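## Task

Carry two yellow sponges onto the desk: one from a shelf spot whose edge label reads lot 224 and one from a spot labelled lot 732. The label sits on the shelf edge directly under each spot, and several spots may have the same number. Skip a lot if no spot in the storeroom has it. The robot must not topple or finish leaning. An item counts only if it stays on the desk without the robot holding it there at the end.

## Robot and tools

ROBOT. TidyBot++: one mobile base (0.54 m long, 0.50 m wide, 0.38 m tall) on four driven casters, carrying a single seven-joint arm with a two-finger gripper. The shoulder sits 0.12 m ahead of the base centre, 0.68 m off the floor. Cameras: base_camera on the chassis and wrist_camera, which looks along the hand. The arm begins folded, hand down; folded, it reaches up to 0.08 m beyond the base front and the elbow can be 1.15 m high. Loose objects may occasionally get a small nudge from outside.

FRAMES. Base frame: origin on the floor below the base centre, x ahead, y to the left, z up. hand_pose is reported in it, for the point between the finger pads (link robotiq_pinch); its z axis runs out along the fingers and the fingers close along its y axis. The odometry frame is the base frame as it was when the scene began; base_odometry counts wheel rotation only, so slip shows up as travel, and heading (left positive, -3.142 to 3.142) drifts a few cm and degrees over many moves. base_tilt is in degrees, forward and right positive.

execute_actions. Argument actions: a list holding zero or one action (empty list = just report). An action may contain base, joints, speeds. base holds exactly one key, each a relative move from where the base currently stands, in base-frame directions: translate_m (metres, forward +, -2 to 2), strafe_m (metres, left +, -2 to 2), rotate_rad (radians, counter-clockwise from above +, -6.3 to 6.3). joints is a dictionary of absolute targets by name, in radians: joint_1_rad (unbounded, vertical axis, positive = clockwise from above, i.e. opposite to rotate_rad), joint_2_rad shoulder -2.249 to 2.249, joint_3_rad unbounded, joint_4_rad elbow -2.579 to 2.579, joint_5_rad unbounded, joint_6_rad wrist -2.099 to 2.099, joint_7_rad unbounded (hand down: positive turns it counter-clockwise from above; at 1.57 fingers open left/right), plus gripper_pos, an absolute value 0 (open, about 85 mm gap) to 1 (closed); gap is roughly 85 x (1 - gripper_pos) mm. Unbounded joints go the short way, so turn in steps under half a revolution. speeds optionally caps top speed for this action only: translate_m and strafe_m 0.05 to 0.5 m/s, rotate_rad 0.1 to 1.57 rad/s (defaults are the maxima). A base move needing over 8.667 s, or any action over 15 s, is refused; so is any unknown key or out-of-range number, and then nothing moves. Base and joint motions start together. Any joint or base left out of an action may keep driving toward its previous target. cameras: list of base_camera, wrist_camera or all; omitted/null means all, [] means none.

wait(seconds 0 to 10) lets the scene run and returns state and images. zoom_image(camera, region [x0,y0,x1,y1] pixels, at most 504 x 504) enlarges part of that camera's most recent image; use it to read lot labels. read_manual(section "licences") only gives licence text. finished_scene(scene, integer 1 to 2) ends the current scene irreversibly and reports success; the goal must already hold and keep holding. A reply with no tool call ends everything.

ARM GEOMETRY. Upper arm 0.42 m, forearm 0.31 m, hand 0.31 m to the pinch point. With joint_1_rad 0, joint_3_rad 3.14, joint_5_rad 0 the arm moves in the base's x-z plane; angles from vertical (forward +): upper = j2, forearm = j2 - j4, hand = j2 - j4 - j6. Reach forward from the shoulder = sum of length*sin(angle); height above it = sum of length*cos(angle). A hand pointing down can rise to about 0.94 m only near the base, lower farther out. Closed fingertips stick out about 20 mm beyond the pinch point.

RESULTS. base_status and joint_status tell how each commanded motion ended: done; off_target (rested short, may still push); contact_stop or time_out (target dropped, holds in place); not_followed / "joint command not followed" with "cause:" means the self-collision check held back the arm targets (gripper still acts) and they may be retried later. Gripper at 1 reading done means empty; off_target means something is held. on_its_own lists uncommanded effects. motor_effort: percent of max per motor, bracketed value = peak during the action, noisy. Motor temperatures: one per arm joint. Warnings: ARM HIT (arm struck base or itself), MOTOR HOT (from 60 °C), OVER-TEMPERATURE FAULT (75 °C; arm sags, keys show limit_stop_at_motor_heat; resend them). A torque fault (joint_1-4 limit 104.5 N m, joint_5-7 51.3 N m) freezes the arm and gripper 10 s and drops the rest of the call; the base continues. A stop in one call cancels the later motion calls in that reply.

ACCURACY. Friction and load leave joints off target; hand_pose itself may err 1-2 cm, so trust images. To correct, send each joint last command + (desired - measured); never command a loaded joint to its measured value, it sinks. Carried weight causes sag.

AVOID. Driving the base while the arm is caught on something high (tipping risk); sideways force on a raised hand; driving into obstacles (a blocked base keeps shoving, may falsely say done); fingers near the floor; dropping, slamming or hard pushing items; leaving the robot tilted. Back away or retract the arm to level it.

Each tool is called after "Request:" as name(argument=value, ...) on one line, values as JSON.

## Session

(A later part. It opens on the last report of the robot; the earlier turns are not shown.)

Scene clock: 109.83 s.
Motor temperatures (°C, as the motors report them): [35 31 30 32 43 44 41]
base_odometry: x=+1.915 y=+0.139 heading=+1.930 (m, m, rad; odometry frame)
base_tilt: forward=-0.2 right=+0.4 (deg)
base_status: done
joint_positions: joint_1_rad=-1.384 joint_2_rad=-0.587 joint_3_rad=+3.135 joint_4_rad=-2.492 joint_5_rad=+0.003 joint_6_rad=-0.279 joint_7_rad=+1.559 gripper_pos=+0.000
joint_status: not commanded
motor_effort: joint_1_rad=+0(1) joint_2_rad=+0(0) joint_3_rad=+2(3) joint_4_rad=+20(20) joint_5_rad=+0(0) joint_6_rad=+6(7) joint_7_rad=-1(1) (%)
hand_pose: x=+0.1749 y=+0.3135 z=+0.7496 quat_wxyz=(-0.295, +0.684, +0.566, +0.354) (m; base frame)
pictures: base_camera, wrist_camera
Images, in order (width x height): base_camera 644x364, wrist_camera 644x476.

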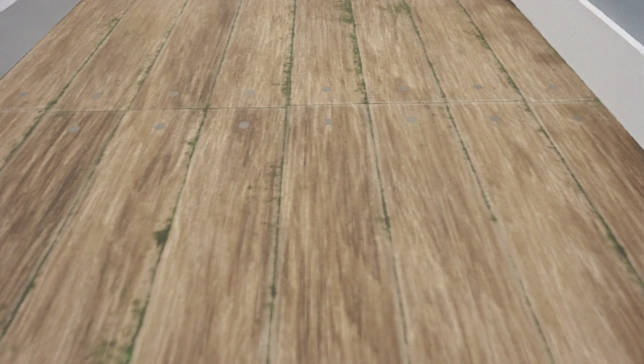

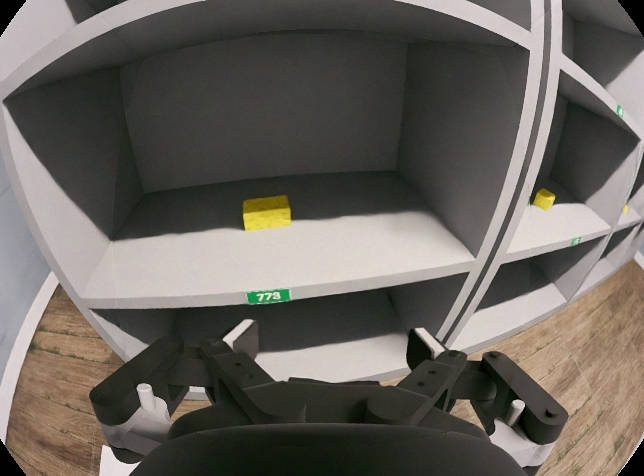

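Request:
zoom_image(camera="wrist_camera", region=[140, 0, 644, 260])

Request:
execute_actions(actions=[{"base":{"rotate_rad":0.07},"joints":{"joint_6_rad":0.0,"joint_1_rad":-1.5}}])

Request:
execute_actions(actions=[{"base":{"translate_m":0.85}}])

Region (140, 0, 644, 260) of wrist_camera's 644x476 image, scaled by 1.000; it fills the top 260 rows of this view, and the rest is white.

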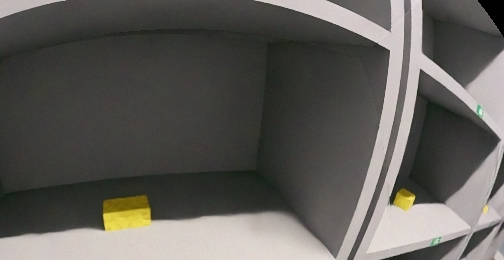

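Scene clock: 113.13 s.
Motor temperatures (°C, as the motors report them): [35 31 30 32 43 44 41]
base_odometry: x=+1.915 y=+0.139 heading=+2.000 (m, m, rad; odometry frame)
base_tilt: forward=-0.1 right=+0.5 (deg)
base_status: done
joint_positions: joint_1_rad=-1.486 joint_2_rad=-0.587 joint_3_rad=+3.135 joint_4_rad=-2.495 joint_5_rad=+0.003 joint_6_rad=-0.012 joint_7_rad=+1.559 gripper_pos=+0.000
joint_status: all done
motor_effort: joint_1_rad=+0(1) joint_2_rad=+0(2) joint_3_rad=+2(2) joint_4_rad=+20(21) joint_5_rad=+0(0) joint_6_rad=+7(8) joint_7_rad=+0(0) (%)
hand_pose: x=+0.1452 y=+0.3552 z=+0.8217 quat_wxyz=(-0.390, +0.603, +0.554, +0.421) (m; base frame)
pictures: base_camera, wrist_camera
Images, in order (width x height): base_camera 644x364, wrist_camera 644x476.

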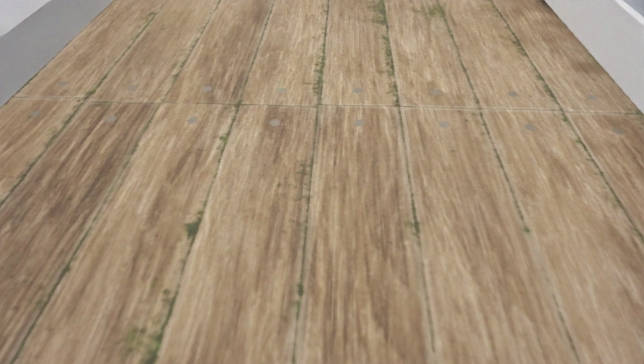

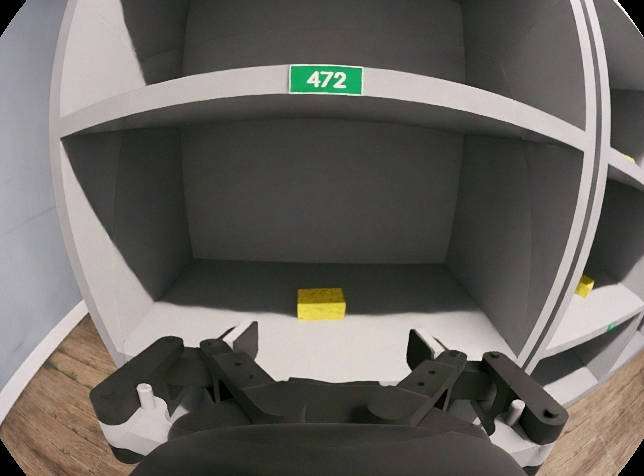

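Scene clock: 116.20 s.
Motor temperatures (°C, as the motors report them): [35 31 30 32 43 44 41]
base_odometry: x=+1.560 y=+0.911 heading=+2.001 (m, m, rad; odometry frame)
base_tilt: forward=-0.2 right=+0.5 (deg)
base_status: done
joint_positions: joint_1_rad=-1.486 joint_2_rad=-0.587 joint_3_rad=+3.135 joint_4_rad=-2.495 joint_5_rad=+0.003 joint_6_rad=-0.012 joint_7_rad=+1.559 gripper_pos=+0.000
joint_status: not commanded
motor_effort: joint_1_rad=+0(1) joint_2_rad=-1(1) joint_3_rad=+2(3) joint_4_rad=+20(20) joint_5_rad=+0(0) joint_6_rad=+7(7) joint_7_rad=-1(1) (%)
hand_pose: x=+0.1452 y=+0.3552 z=+0.8217 quat_wxyz=(-0.390, +0.603, +0.554, +0.421) (m; base frame)
pictures: base_camera, wrist_camera
Images, in order (width x height): base_camera 644x364, wrist_camera 644x476.

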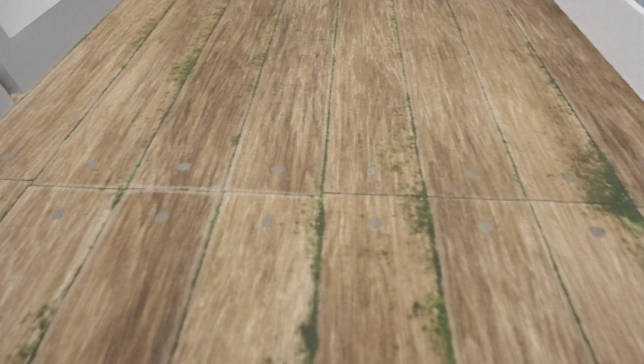

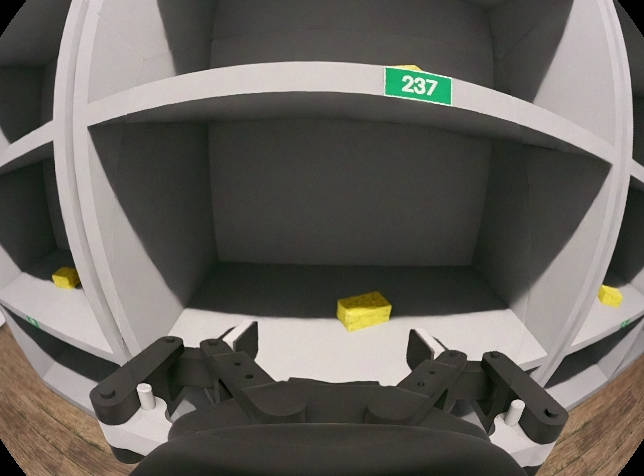

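Request:
execute_actions(actions=[{"base":{"rotate_rad":-0.03},"joints":{"joint_6_rad":-0.2}}], cameras=["wrist_camera"])

Request:
execute_actions(actions=[{"base":{"translate_m":0.95}}])

Scene clock: 118.83 s.
Motor temperatures (°C, as the motors report them): [35 31 30 32 43 44 41]
base_odometry: x=+1.560 y=+0.911 heading=+1.972 (m, m, rad; odometry frame)
base_tilt: forward=-0.1 right=+0.4 (deg)
base_status: done
joint_positions: joint_1_rad=-1.487 joint_2_rad=-0.587 joint_3_rad=+3.135 joint_4_rad=-2.503 joint_5_rad=+0.003 joint_6_rad=-0.193 joint_7_rad=+1.559 gripper_pos=+0.000
joint_status: all done
motor_effort: joint_1_rad=+0(1) joint_2_rad=+0(1) joint_3_rad=+2(3) joint_4_rad=+20(21) joint_5_rad=+0(0) joint_6_rad=+6(7) joint_7_rad=+0(1) (%)
hand_pose: x=+0.1434 y=+0.3292 z=+0.7661 quat_wxyz=(-0.335, +0.641, +0.588, +0.362) (m; base frame)
pictures: wrist_camera
Images, in order (width x height): wrist_camera 644x476.

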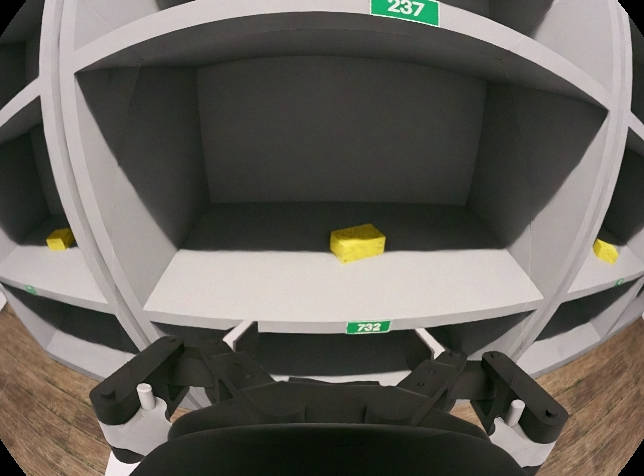

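Scene clock: 122.10 s.
Motor temperatures (°C, as the motors report them): [35 31 30 32 43 44 41]
base_odometry: x=+1.190 y=+1.787 heading=+1.971 (m, m, rad; odometry frame)
base_tilt: forward=-0.2 right=+0.4 (deg)
base_status: done
joint_positions: joint_1_rad=-1.487 joint_2_rad=-0.587 joint_3_rad=+3.135 joint_4_rad=-2.503 joint_5_rad=+0.003 joint_6_rad=-0.193 joint_7_rad=+1.559 gripper_pos=+0.000
joint_status: not commanded
motor_effort: joint_1_rad=+0(2) joint_2_rad=+0(0) joint_3_rad=+2(3) joint_4_rad=+20(20) joint_5_rad=+0(0) joint_6_rad=+7(6) joint_7_rad=-1(1) (%)
hand_pose: x=+0.1434 y=+0.3292 z=+0.7661 quat_wxyz=(-0.335, +0.641, +0.588, +0.362) (m; base frame)
pictures: base_camera, wrist_camera
Images, in order (width x height): base_camera 644x364, wrist_camera 644x476.

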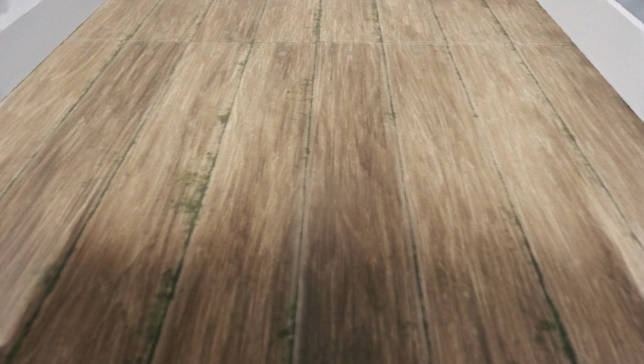

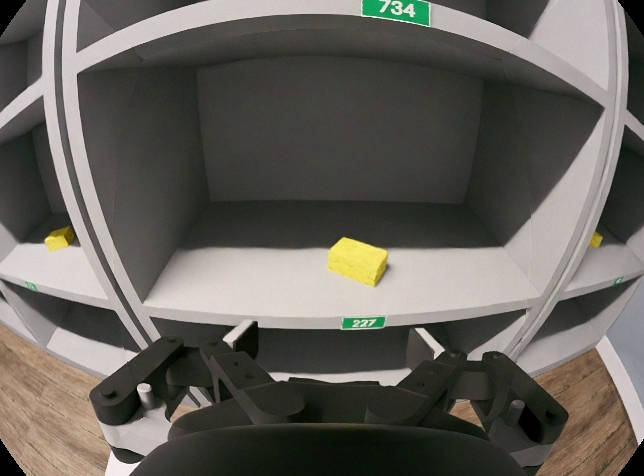

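Request:
execute_actions(actions=[{"base":{"translate_m":-1.47},"joints":{"joint_1_rad":-0.685}}])

Request:
execute_actions(actions=[{"base":{"strafe_m":0.17}}])

Scene clock: 139.70 s.
Motor temperatures (°C, as the motors report them): [35 31 30 32 43 44 41]
base_odometry: x=+1.762 y=+0.432 heading=+1.971 (m, m, rad; odometry frame)
base_tilt: forward=-0.2 right=+0.4 (deg)
base_status: done
joint_positions: joint_1_rad=-0.701 joint_2_rad=-0.587 joint_3_rad=+3.135 joint_4_rad=-2.503 joint_5_rad=+0.003 joint_6_rad=-0.193 joint_7_rad=+1.559 gripper_pos=+0.000
joint_status: all done
motor_effort: joint_1_rad=-1(1) joint_2_rad=+0(2) joint_3_rad=+2(4) joint_4_rad=+19(20) joint_5_rad=+0(0) joint_6_rad=+7(7) joint_7_rad=+0(0) (%)
hand_pose: x=+0.3689 y=+0.2156 z=+0.7663 quat_wxyz=(-0.171, +0.817, +0.298, +0.463) (m; base frame)
pictures: base_camera, wrist_camera
Images, in order (width x height): base_camera 644x364, wrist_camera 644x476.

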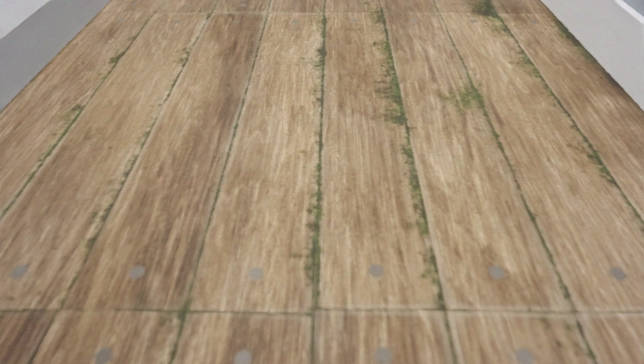

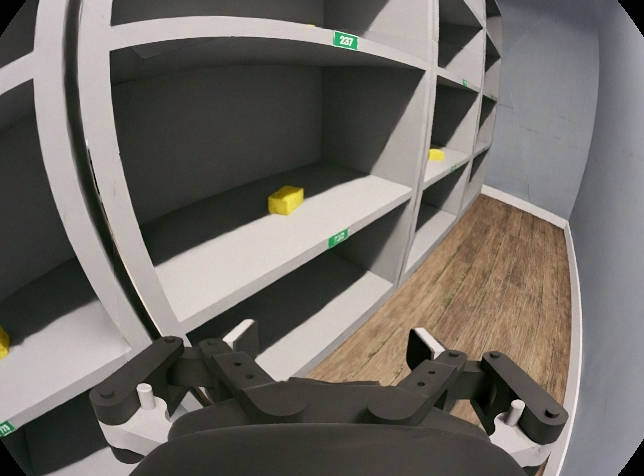

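Scene clock: 141.23 s.
Motor temperatures (°C, as the motors report them): [35 31 30 32 43 44 41]
base_odometry: x=+1.606 y=+0.366 heading=+1.971 (m, m, rad; odometry frame)
base_tilt: forward=-0.2 right=+0.4 (deg)
base_status: done
joint_positions: joint_1_rad=-0.701 joint_2_rad=-0.587 joint_3_rad=+3.135 joint_4_rad=-2.503 joint_5_rad=+0.003 joint_6_rad=-0.193 joint_7_rad=+1.559 gripper_pos=+0.000
joint_status: not commanded
motor_effort: joint_1_rad=+0(0) joint_2_rad=+0(2) joint_3_rad=+2(3) joint_4_rad=+20(20) joint_5_rad=+0(0) joint_6_rad=+6(6) joint_7_rad=-1(1) (%)
hand_pose: x=+0.3689 y=+0.2156 z=+0.7664 quat_wxyz=(-0.171, +0.817, +0.298, +0.463) (m; base frame)
pictures: base_camera, wrist_camera
Images, in order (width x height): base_camera 644x364, wrist_camera 644x476.

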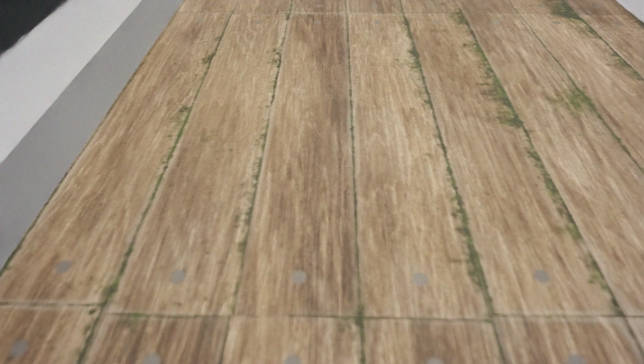

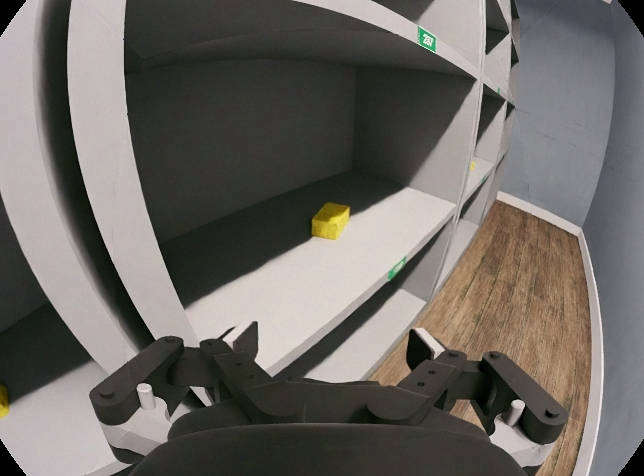

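Request:
execute_actions(actions=[{"joints":{"joint_2_rad":0.57,"joint_4_rad":-1.675,"joint_6_rad":0.06,"joint_7_rad":1.3}}], cameras=["wrist_camera"])

Scene clock: 152.60 s.
Motor temperatures (°C, as the motors report them): [35 31 30 32 43 44 41]
base_odometry: x=+1.606 y=+0.366 heading=+1.971 (m, m, rad; odometry frame)
base_tilt: forward=-0.1 right=+0.3 (deg)
base_status: not commanded
joint_positions: joint_1_rad=-0.701 joint_2_rad=+0.557 joint_3_rad=+3.135 joint_4_rad=-1.687 joint_5_rad=+0.003 joint_6_rad=+0.037 joint_7_rad=+1.325 gripper_pos=+0.000
joint_status: all done
motor_effort: joint_1_rad=+0(0) joint_2_rad=-39(40) joint_3_rad=+0(0) joint_4_rad=+16(21) joint_5_rad=+0(0) joint_6_rad=+7(6) joint_7_rad=-1(0) (%)
hand_pose: x=+0.6641 y=+0.4680 z=+0.6579 quat_wxyz=(-0.208, +0.869, +0.205, +0.400) (m; base frame)
pictures: wrist_camera
Images, in order (width x height): wrist_camera 644x476.

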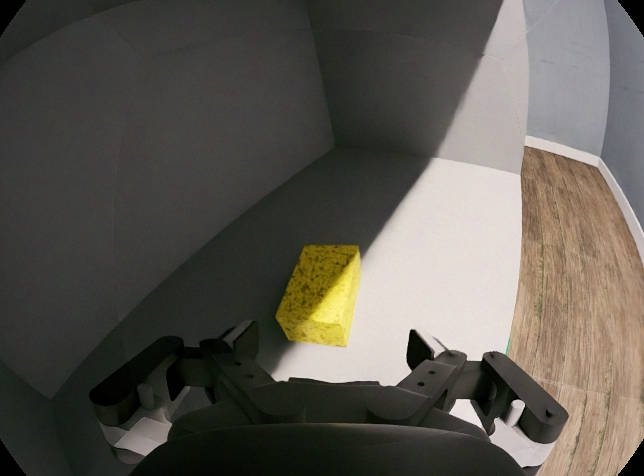

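Request:
execute_actions(actions=[{"joints":{"joint_1_rad":-0.735,"joint_2_rad":0.79,"joint_4_rad":-1.24,"joint_6_rad":-0.30,"joint_7_rad":1.22}}], cameras=["wrist_camera"])

Scene clock: 161.67 s.
Motor temperatures (°C, as the motors report them): [35 31 30 32 43 44 41]
base_odometry: x=+1.606 y=+0.366 heading=+1.971 (m, m, rad; odometry frame)
base_tilt: forward=-0.2 right=+0.3 (deg)
base_status: not commanded
joint_positions: joint_1_rad=-0.718 joint_2_rad=+0.773 joint_3_rad=+3.135 joint_4_rad=-1.252 joint_5_rad=+0.003 joint_6_rad=-0.278 joint_7_rad=+1.245 gripper_pos=+0.000
joint_status: all done
motor_effort: joint_1_rad=-1(0) joint_2_rad=-47(48) joint_3_rad=+0(0) joint_4_rad=+18(18) joint_5_rad=+0(0) joint_6_rad=+5(7) joint_7_rad=+0(0) (%)
hand_pose: x=+0.7237 y=+0.5354 z=+0.6372 quat_wxyz=(-0.205, +0.895, +0.180, +0.352) (m; base frame)
pictures: wrist_camera
Images, in order (width x height): wrist_camera 644x476.

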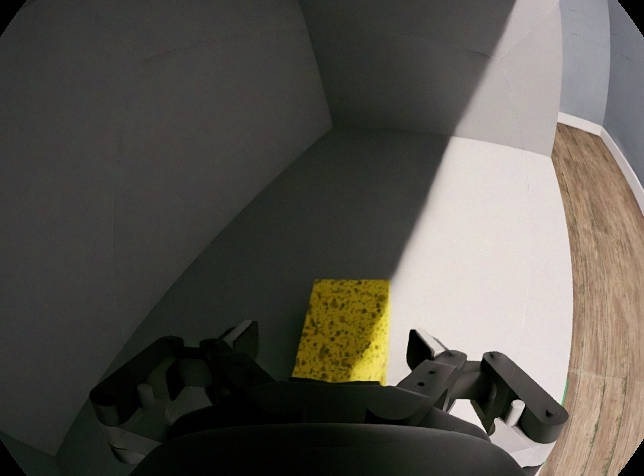

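Request:
execute_actions(actions=[{"joints":{"joint_2_rad":0.88,"joint_4_rad":-1.182}}], cameras=["wrist_camera"])

Scene clock: 164.47 s.
Motor temperatures (°C, as the motors report them): [35 31 30 32 43 44 41]
base_odometry: x=+1.606 y=+0.366 heading=+1.971 (m, m, rad; odometry frame)
base_tilt: forward=-0.1 right=+0.3 (deg)
base_status: not commanded
joint_positions: joint_1_rad=-0.718 joint_2_rad=+0.870 joint_3_rad=+3.135 joint_4_rad=-1.189 joint_5_rad=+0.003 joint_6_rad=-0.279 joint_7_rad=+1.245 gripper_pos=+0.000
joint_status: all done
motor_effort: joint_1_rad=+0(0) joint_2_rad=-49(52) joint_3_rad=+0(0) joint_4_rad=+18(18) joint_5_rad=+0(0) joint_6_rad=+5(5) joint_7_rad=-1(0) (%)
hand_pose: x=+0.7355 y=+0.5456 z=+0.5894 quat_wxyz=(-0.197, +0.902, +0.181, +0.338) (m; base frame)
pictures: wrist_camera
Images, in order (width x height): wrist_camera 644x476.

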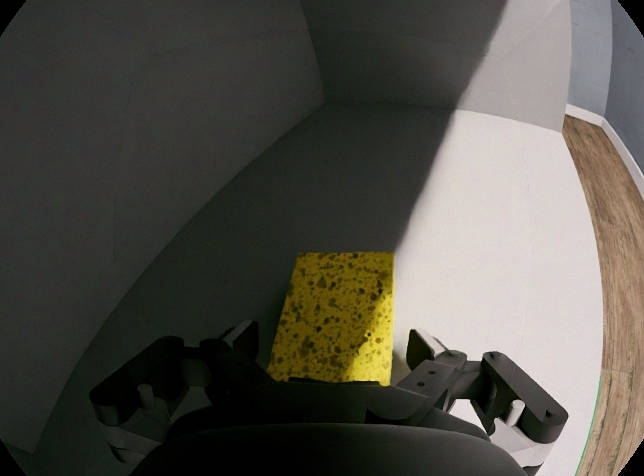

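Request:
execute_actions(actions=[{"joints":{"joint_2_rad":0.895,"gripper_pos":1}}], cameras=["wrist_camera"])

Request:
execute_actions(actions=[{"joints":{"joint_2_rad":0.8}}], cameras=["wrist_camera"])

Scene clock: 167.33 s.
Motor temperatures (°C, as the motors report them): [35 31 30 32 43 44 41]
base_odometry: x=+1.606 y=+0.366 heading=+1.971 (m, m, rad; odometry frame)
base_tilt: forward=-0.2 right=+0.3 (deg)
base_status: not commanded
joint_positions: joint_1_rad=-0.718 joint_2_rad=+0.876 joint_3_rad=+3.135 joint_4_rad=-1.182 joint_5_rad=+0.003 joint_6_rad=-0.279 joint_7_rad=+1.245 gripper_pos=+0.371
joint_status: gripper_pos off_target (ended at +0.371, target +1.000); the others done
motor_effort: joint_1_rad=+0(1) joint_2_rad=-46(49) joint_3_rad=+0(0) joint_4_rad=+16(18) joint_5_rad=+0(1) joint_6_rad=+3(6) joint_7_rad=-1(0) (%)
hand_pose: x=+0.7371 y=+0.5470 z=+0.5887 quat_wxyz=(-0.197, +0.902, +0.181, +0.338) (m; base frame)
pictures: wrist_camera
Images, in order (width x height): wrist_camera 644x476.

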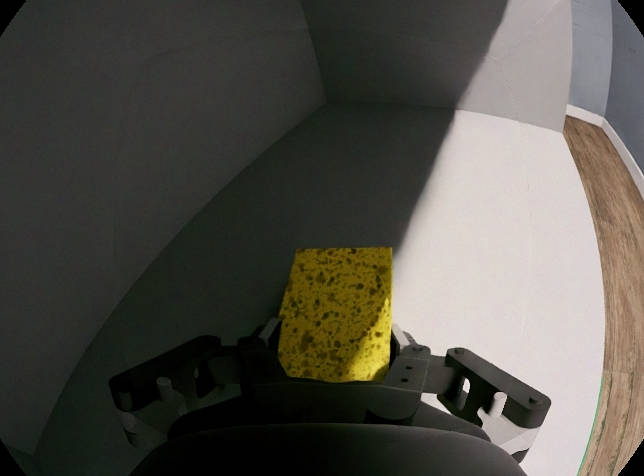

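Scene clock: 168.40 s.
Motor temperatures (°C, as the motors report them): [35 31 30 32 43 44 41]
base_odometry: x=+1.606 y=+0.366 heading=+1.971 (m, m, rad; odometry frame)
base_tilt: forward=-0.2 right=+0.4 (deg)
base_status: not commanded
joint_positions: joint_1_rad=-0.718 joint_2_rad=+0.812 joint_3_rad=+3.135 joint_4_rad=-1.183 joint_5_rad=+0.003 joint_6_rad=-0.280 joint_7_rad=+1.245 gripper_pos=+0.371
joint_status: all done
motor_effort: joint_1_rad=+0(1) joint_2_rad=-49(54) joint_3_rad=+0(0) joint_4_rad=+19(19) joint_5_rad=+0(0) joint_6_rad=+6(7) joint_7_rad=+0(0) (%)
hand_pose: x=+0.7397 y=+0.5493 z=+0.6403 quat_wxyz=(-0.211, +0.890, +0.179, +0.363) (m; base frame)
pictures: wrist_camera
Images, in order (width x height): wrist_camera 644x476.

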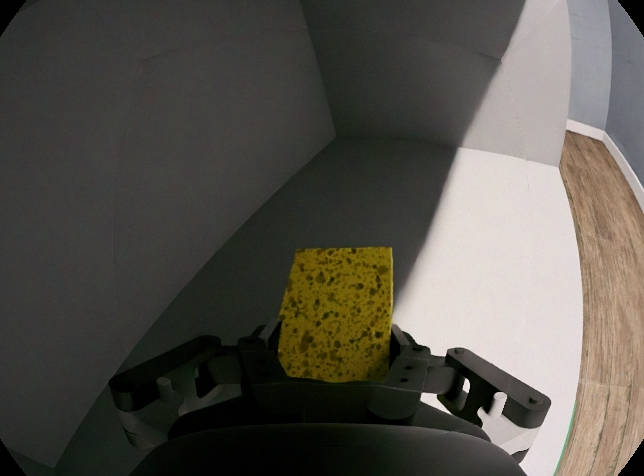

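Request:
execute_actions(actions=[{"base":{"strafe_m":-0.15},"joints":{"joint_2_rad":0.55,"joint_4_rad":-1.69,"joint_6_rad":0.04}}], cameras=[])

Request:
execute_actions(actions=[{"joints":{"joint_2_rad":-0.6,"joint_4_rad":-2.5,"joint_6_rad":-0.3}}])

Scene clock: 172.43 s.
Motor temperatures (°C, as the motors report them): [35 31 30 32 43 44 41]
base_odometry: x=+1.744 y=+0.424 heading=+1.971 (m, m, rad; odometry frame)
base_tilt: forward=-0.1 right=+0.4 (deg)
base_status: done
joint_positions: joint_1_rad=-0.725 joint_2_rad=+0.572 joint_3_rad=+3.135 joint_4_rad=-1.680 joint_5_rad=+0.003 joint_6_rad=+0.016 joint_7_rad=+1.245 gripper_pos=+0.371
joint_status: all done
motor_effort: joint_1_rad=+0(5) joint_2_rad=-39(51) joint_3_rad=+0(2) joint_4_rad=+17(18) joint_5_rad=+0(0) joint_6_rad=+7(7) joint_7_rad=+0(0) (%)
hand_pose: x=+0.6520 y=+0.4795 z=+0.6459 quat_wxyz=(-0.222, +0.881, +0.181, +0.378) (m; base frame)
pictures: none
No camera images: the call's "cameras" was empty. Leave "cameras" out to get every camera's image.

Scene clock: 174.87 s.
Motor temperatures (°C, as the motors report them): [35 31 30 32 43 44 41]
base_odometry: x=+1.744 y=+0.424 heading=+1.971 (m, m, rad; odometry frame)
base_tilt: forward=-0.1 right=+0.4 (deg)
base_status: not commanded
joint_positions: joint_1_rad=-0.725 joint_2_rad=-0.582 joint_3_rad=+3.135 joint_4_rad=-2.492 joint_5_rad=+0.003 joint_6_rad=-0.280 joint_7_rad=+1.245 gripper_pos=+0.371
joint_status: all done
motor_effort: joint_1_rad=+0(0) joint_2_rad=+0(41) joint_3_rad=+2(0) joint_4_rad=+19(20) joint_5_rad=+0(0) joint_6_rad=+7(7) joint_7_rad=+0(1) (%)
hand_pose: x=+0.3554 y=+0.2135 z=+0.7477 quat_wxyz=(-0.228, +0.870, +0.181, +0.397) (m; base frame)
pictures: base_camera, wrist_camera
Images, in order (width x height): base_camera 644x364, wrist_camera 644x476.

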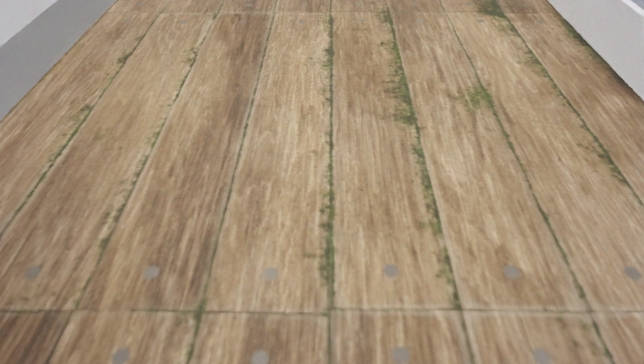

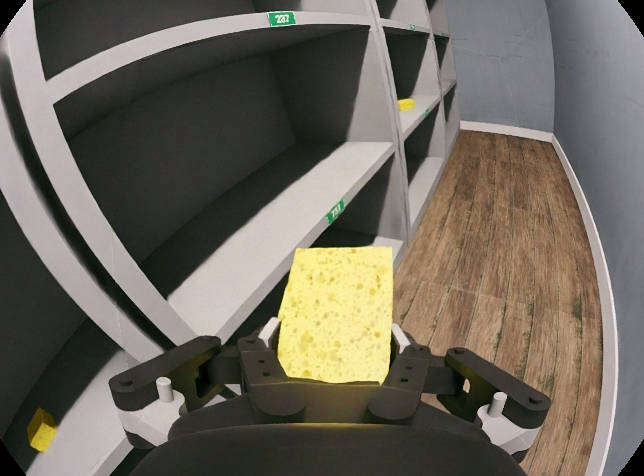

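Request:
execute_actions(actions=[{"base":{"translate_m":-1.25},"joints":{"joint_1_rad":-1.585}}])

Scene clock: 180.03 s.
Motor temperatures (°C, as the motors report them): [35 31 30 32 43 44 41]
base_odometry: x=+2.232 y=-0.727 heading=+1.971 (m, m, rad; odometry frame)
base_tilt: forward=-0.2 right=+0.4 (deg)
base_status: done
joint_positions: joint_1_rad=-1.568 joint_2_rad=-0.582 joint_3_rad=+3.135 joint_4_rad=-2.492 joint_5_rad=+0.003 joint_6_rad=-0.280 joint_7_rad=+1.245 gripper_pos=+0.371
joint_status: all done
motor_effort: joint_1_rad=+0(1) joint_2_rad=+0(3) joint_3_rad=+2(3) joint_4_rad=+20(20) joint_5_rad=+0(0) joint_6_rad=+7(6) joint_7_rad=-1(1) (%)
hand_pose: x=+0.1165 y=+0.3185 z=+0.7476 quat_wxyz=(-0.371, +0.720, +0.521, +0.268) (m; base frame)
pictures: base_camera, wrist_camera
Images, in order (width x height): base_camera 644x364, wrist_camera 644x476.

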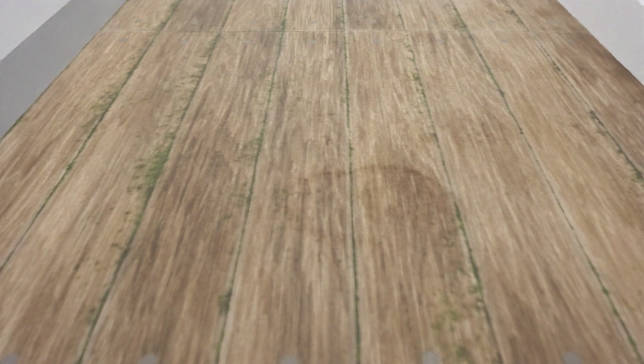

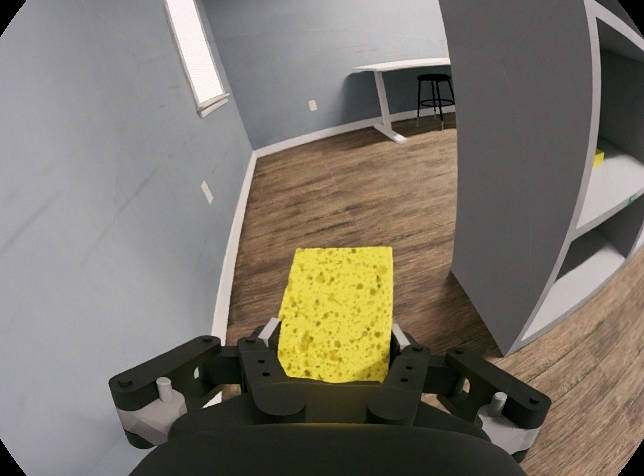

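Request:
execute_actions(actions=[{"base":{"strafe_m":1.9},"joints":{"joint_2_rad":-0.45,"joint_4_rad":-2.0,"joint_6_rad":-0.75}}])

Request:
execute_actions(actions=[{"base":{"translate_m":1.0}}])

Scene clock: 187.80 s.
Motor temperatures (°C, as the motors report them): [35 31 30 32 43 44 41]
base_odometry: x=+0.483 y=-1.468 heading=+1.972 (m, m, rad; odometry frame)
base_tilt: forward=-0.2 right=+0.5 (deg)
base_status: done
joint_positions: joint_1_rad=-1.568 joint_2_rad=-0.463 joint_3_rad=+3.135 joint_4_rad=-2.010 joint_5_rad=+0.003 joint_6_rad=-0.729 joint_7_rad=+1.245 gripper_pos=+0.371
joint_status: all done
motor_effort: joint_1_rad=+0(1) joint_2_rad=-5(7) joint_3_rad=+2(2) joint_4_rad=+20(22) joint_5_rad=+0(0) joint_6_rad=+6(8) joint_7_rad=-1(0) (%)
hand_pose: x=+0.1162 y=+0.3635 z=+0.8641 quat_wxyz=(-0.340, +0.736, +0.532, +0.246) (m; base frame)
pictures: base_camera, wrist_camera
Images, in order (width x height): base_camera 644x364, wrist_camera 644x476.

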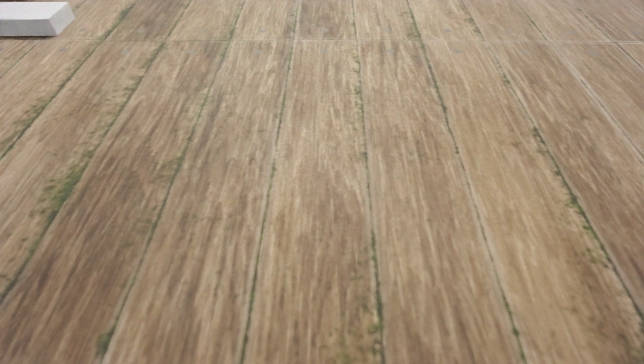

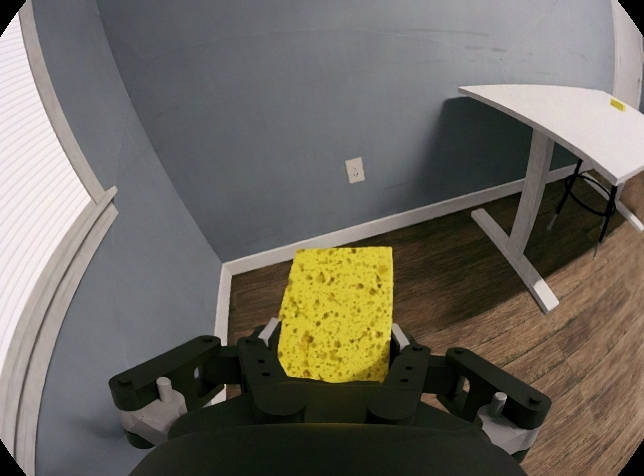

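Scene clock: 191.17 s.
Motor temperatures (°C, as the motors report them): [35 31 30 32 43 44 41]
base_odometry: x=+0.092 y=-0.547 heading=+1.972 (m, m, rad; odometry frame)
base_tilt: forward=-0.2 right=+0.4 (deg)
base_status: done
joint_positions: joint_1_rad=-1.569 joint_2_rad=-0.463 joint_3_rad=+3.134 joint_4_rad=-2.009 joint_5_rad=+0.002 joint_6_rad=-0.730 joint_7_rad=+1.245 gripper_pos=+0.371
joint_status: not commanded
motor_effort: joint_1_rad=-1(0) joint_2_rad=-5(6) joint_3_rad=+1(3) joint_4_rad=+20(21) joint_5_rad=+0(0) joint_6_rad=+5(6) joint_7_rad=+0(0) (%)
hand_pose: x=+0.1156 y=+0.3633 z=+0.8639 quat_wxyz=(-0.340, +0.736, +0.532, +0.245) (m; base frame)
pictures: base_camera, wrist_camera
Images, in order (width x height): base_camera 644x364, wrist_camera 644x476.

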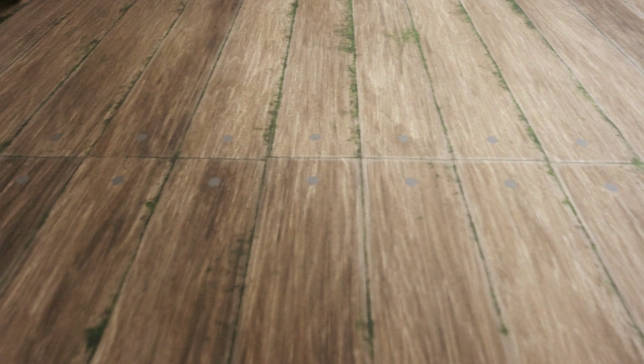

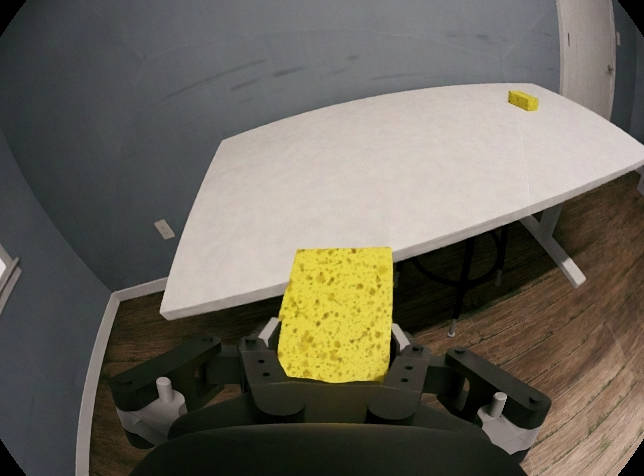

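Request:
execute_actions(actions=[{"joints":{"joint_2_rad":0.6,"joint_4_rad":-1.073,"joint_6_rad":-0.61}}], cameras=["wrist_camera"])

Request:
execute_actions(actions=[{"joints":{"joint_2_rad":0.635}}], cameras=["wrist_camera"])

Scene clock: 197.30 s.
Motor temperatures (°C, as the motors report them): [35 31 30 32 43 44 41]
base_odometry: x=+0.092 y=-0.547 heading=+1.972 (m, m, rad; odometry frame)
base_tilt: forward=-0.2 right=+0.4 (deg)
base_status: not commanded
joint_positions: joint_1_rad=-1.569 joint_2_rad=+0.591 joint_3_rad=+3.134 joint_4_rad=-1.087 joint_5_rad=+0.002 joint_6_rad=-0.634 joint_7_rad=+1.245 gripper_pos=+0.371
joint_status: all done
motor_effort: joint_1_rad=+0(0) joint_2_rad=-43(47) joint_3_rad=+0(0) joint_4_rad=+20(22) joint_5_rad=+0(0) joint_6_rad=+6(6) joint_7_rad=+0(0) (%)
hand_pose: x=+0.1149 y=+0.7766 z=+0.7875 quat_wxyz=(-0.329, +0.742, +0.535, +0.234) (m; base frame)
pictures: wrist_camera
Images, in order (width x height): wrist_camera 644x476.

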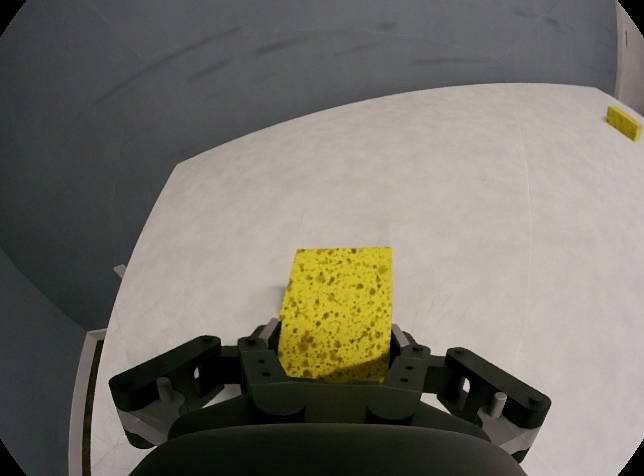

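Scene clock: 198.00 s.
Motor temperatures (°C, as the motors report them): [35 31 30 32 43 44 41]
base_odometry: x=+0.092 y=-0.547 heading=+1.972 (m, m, rad; odometry frame)
base_tilt: forward=-0.2 right=+0.5 (deg)
base_status: not commanded
joint_positions: joint_1_rad=-1.569 joint_2_rad=+0.611 joint_3_rad=+3.134 joint_4_rad=-1.082 joint_5_rad=+0.002 joint_6_rad=-0.629 joint_7_rad=+1.245 gripper_pos=+0.371
joint_status: all done
motor_effort: joint_1_rad=+0(1) joint_2_rad=-42(45) joint_3_rad=+0(0) joint_4_rad=+19(20) joint_5_rad=+0(0) joint_6_rad=+5(5) joint_7_rad=+0(0) (%)
hand_pose: x=+0.1149 y=+0.7810 z=+0.7756 quat_wxyz=(-0.325, +0.744, +0.536, +0.231) (m; base frame)
pictures: wrist_camera
Images, in order (width x height): wrist_camera 644x476.

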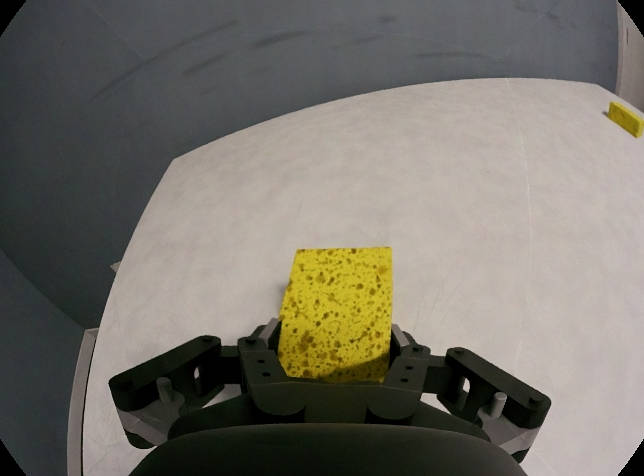

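Probably touching. A small nudge, then release.

Request:
execute_actions(actions=[{"joints":{"joint_2_rad":0.655}}], cameras=[])

Request:
execute_actions(actions=[{"joints":{"gripper_pos":0}}], cameras=[])

Request:
execute_actions(actions=[{"joints":{"joint_2_rad":0.4}}], cameras=["wrist_camera"])

Scene clock: 200.40 s.
Motor temperatures (°C, as the motors report them): [35 31 30 32 43 44 41]
base_odometry: x=+0.092 y=-0.547 heading=+1.972 (m, m, rad; odometry frame)
base_tilt: forward=-0.3 right=+0.5 (deg)
base_status: not commanded
joint_positions: joint_1_rad=-1.569 joint_2_rad=+0.616 joint_3_rad=+3.134 joint_4_rad=-1.076 joint_5_rad=+0.002 joint_6_rad=-0.629 joint_7_rad=+1.245 gripper_pos=+0.371
joint_status: joint_2_rad off_target (ended at +0.616, target +0.655)
motor_effort: joint_1_rad=+0(0) joint_2_rad=-41(43) joint_3_rad=+1(1) joint_4_rad=+18(19) joint_5_rad=+0(0) joint_6_rad=+5(5) joint_7_rad=-1(0) (%)
hand_pose: x=+0.1149 y=+0.7829 z=+0.7753 quat_wxyz=(-0.325, +0.744, +0.536, +0.231) (m; base frame)
pictures: none
No camera images: the call's "cameras" was empty. Leave "cameras" out to get every camera's image.

Scene clock: 201.60 s.
Motor temperatures (°C, as the motors report them): [35 31 30 32 43 44 41]
base_odometry: x=+0.092 y=-0.547 heading=+1.972 (m, m, rad; odometry frame)
base_tilt: forward=-0.2 right=+0.4 (deg)
base_status: not commanded
joint_positions: joint_1_rad=-1.569 joint_2_rad=+0.635 joint_3_rad=+3.134 joint_4_rad=-1.076 joint_5_rad=+0.002 joint_6_rad=-0.629 joint_7_rad=+1.245 gripper_pos=+0.000
joint_status: all done
motor_effort: joint_1_rad=+0(1) joint_2_rad=-44(45) joint_3_rad=+0(0) joint_4_rad=+20(20) joint_5_rad=+0(0) joint_6_rad=+5(6) joint_7_rad=+0(1) (%)
hand_pose: x=+0.1149 y=+0.7846 z=+0.7600 quat_wxyz=(-0.318, +0.747, +0.538, +0.226) (m; base frame)
pictures: none
No camera images: the call's "cameras" was empty. Leave "cameras" out to get every camera's image.

Scene clock: 203.13 s.
Motor temperatures (°C, as the motors report them): [35 31 30 32 43 44 41]
base_odometry: x=+0.092 y=-0.547 heading=+1.972 (m, m, rad; odometry frame)
base_tilt: forward=-0.2 right=+0.4 (deg)
base_status: not commanded
joint_positions: joint_1_rad=-1.569 joint_2_rad=+0.393 joint_3_rad=+3.134 joint_4_rad=-1.071 joint_5_rad=+0.002 joint_6_rad=-0.629 joint_7_rad=+1.245 gripper_pos=+0.000
joint_status: all done
motor_effort: joint_1_rad=+0(0) joint_2_rad=-38(50) joint_3_rad=+1(0) joint_4_rad=+21(22) joint_5_rad=+0(0) joint_6_rad=+7(7) joint_7_rad=+0(1) (%)
hand_pose: x=+0.1148 y=+0.7436 z=+0.9489 quat_wxyz=(-0.408, +0.702, +0.506, +0.291) (m; base frame)
pictures: wrist_camera
Images, in order (width x height): wrist_camera 644x476.

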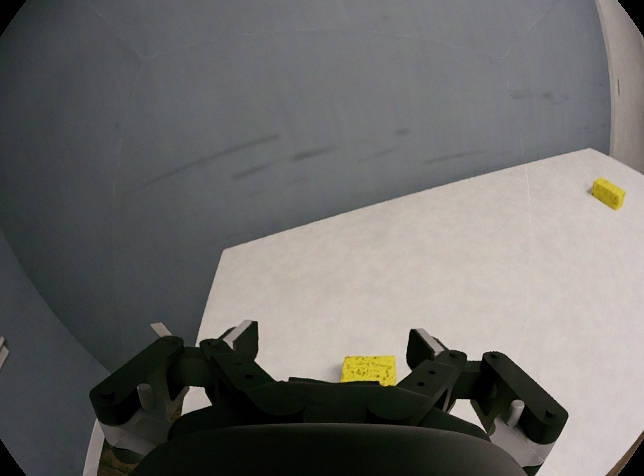

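Request:
finished_scene(scene=2)

The scene is finished: the task was done.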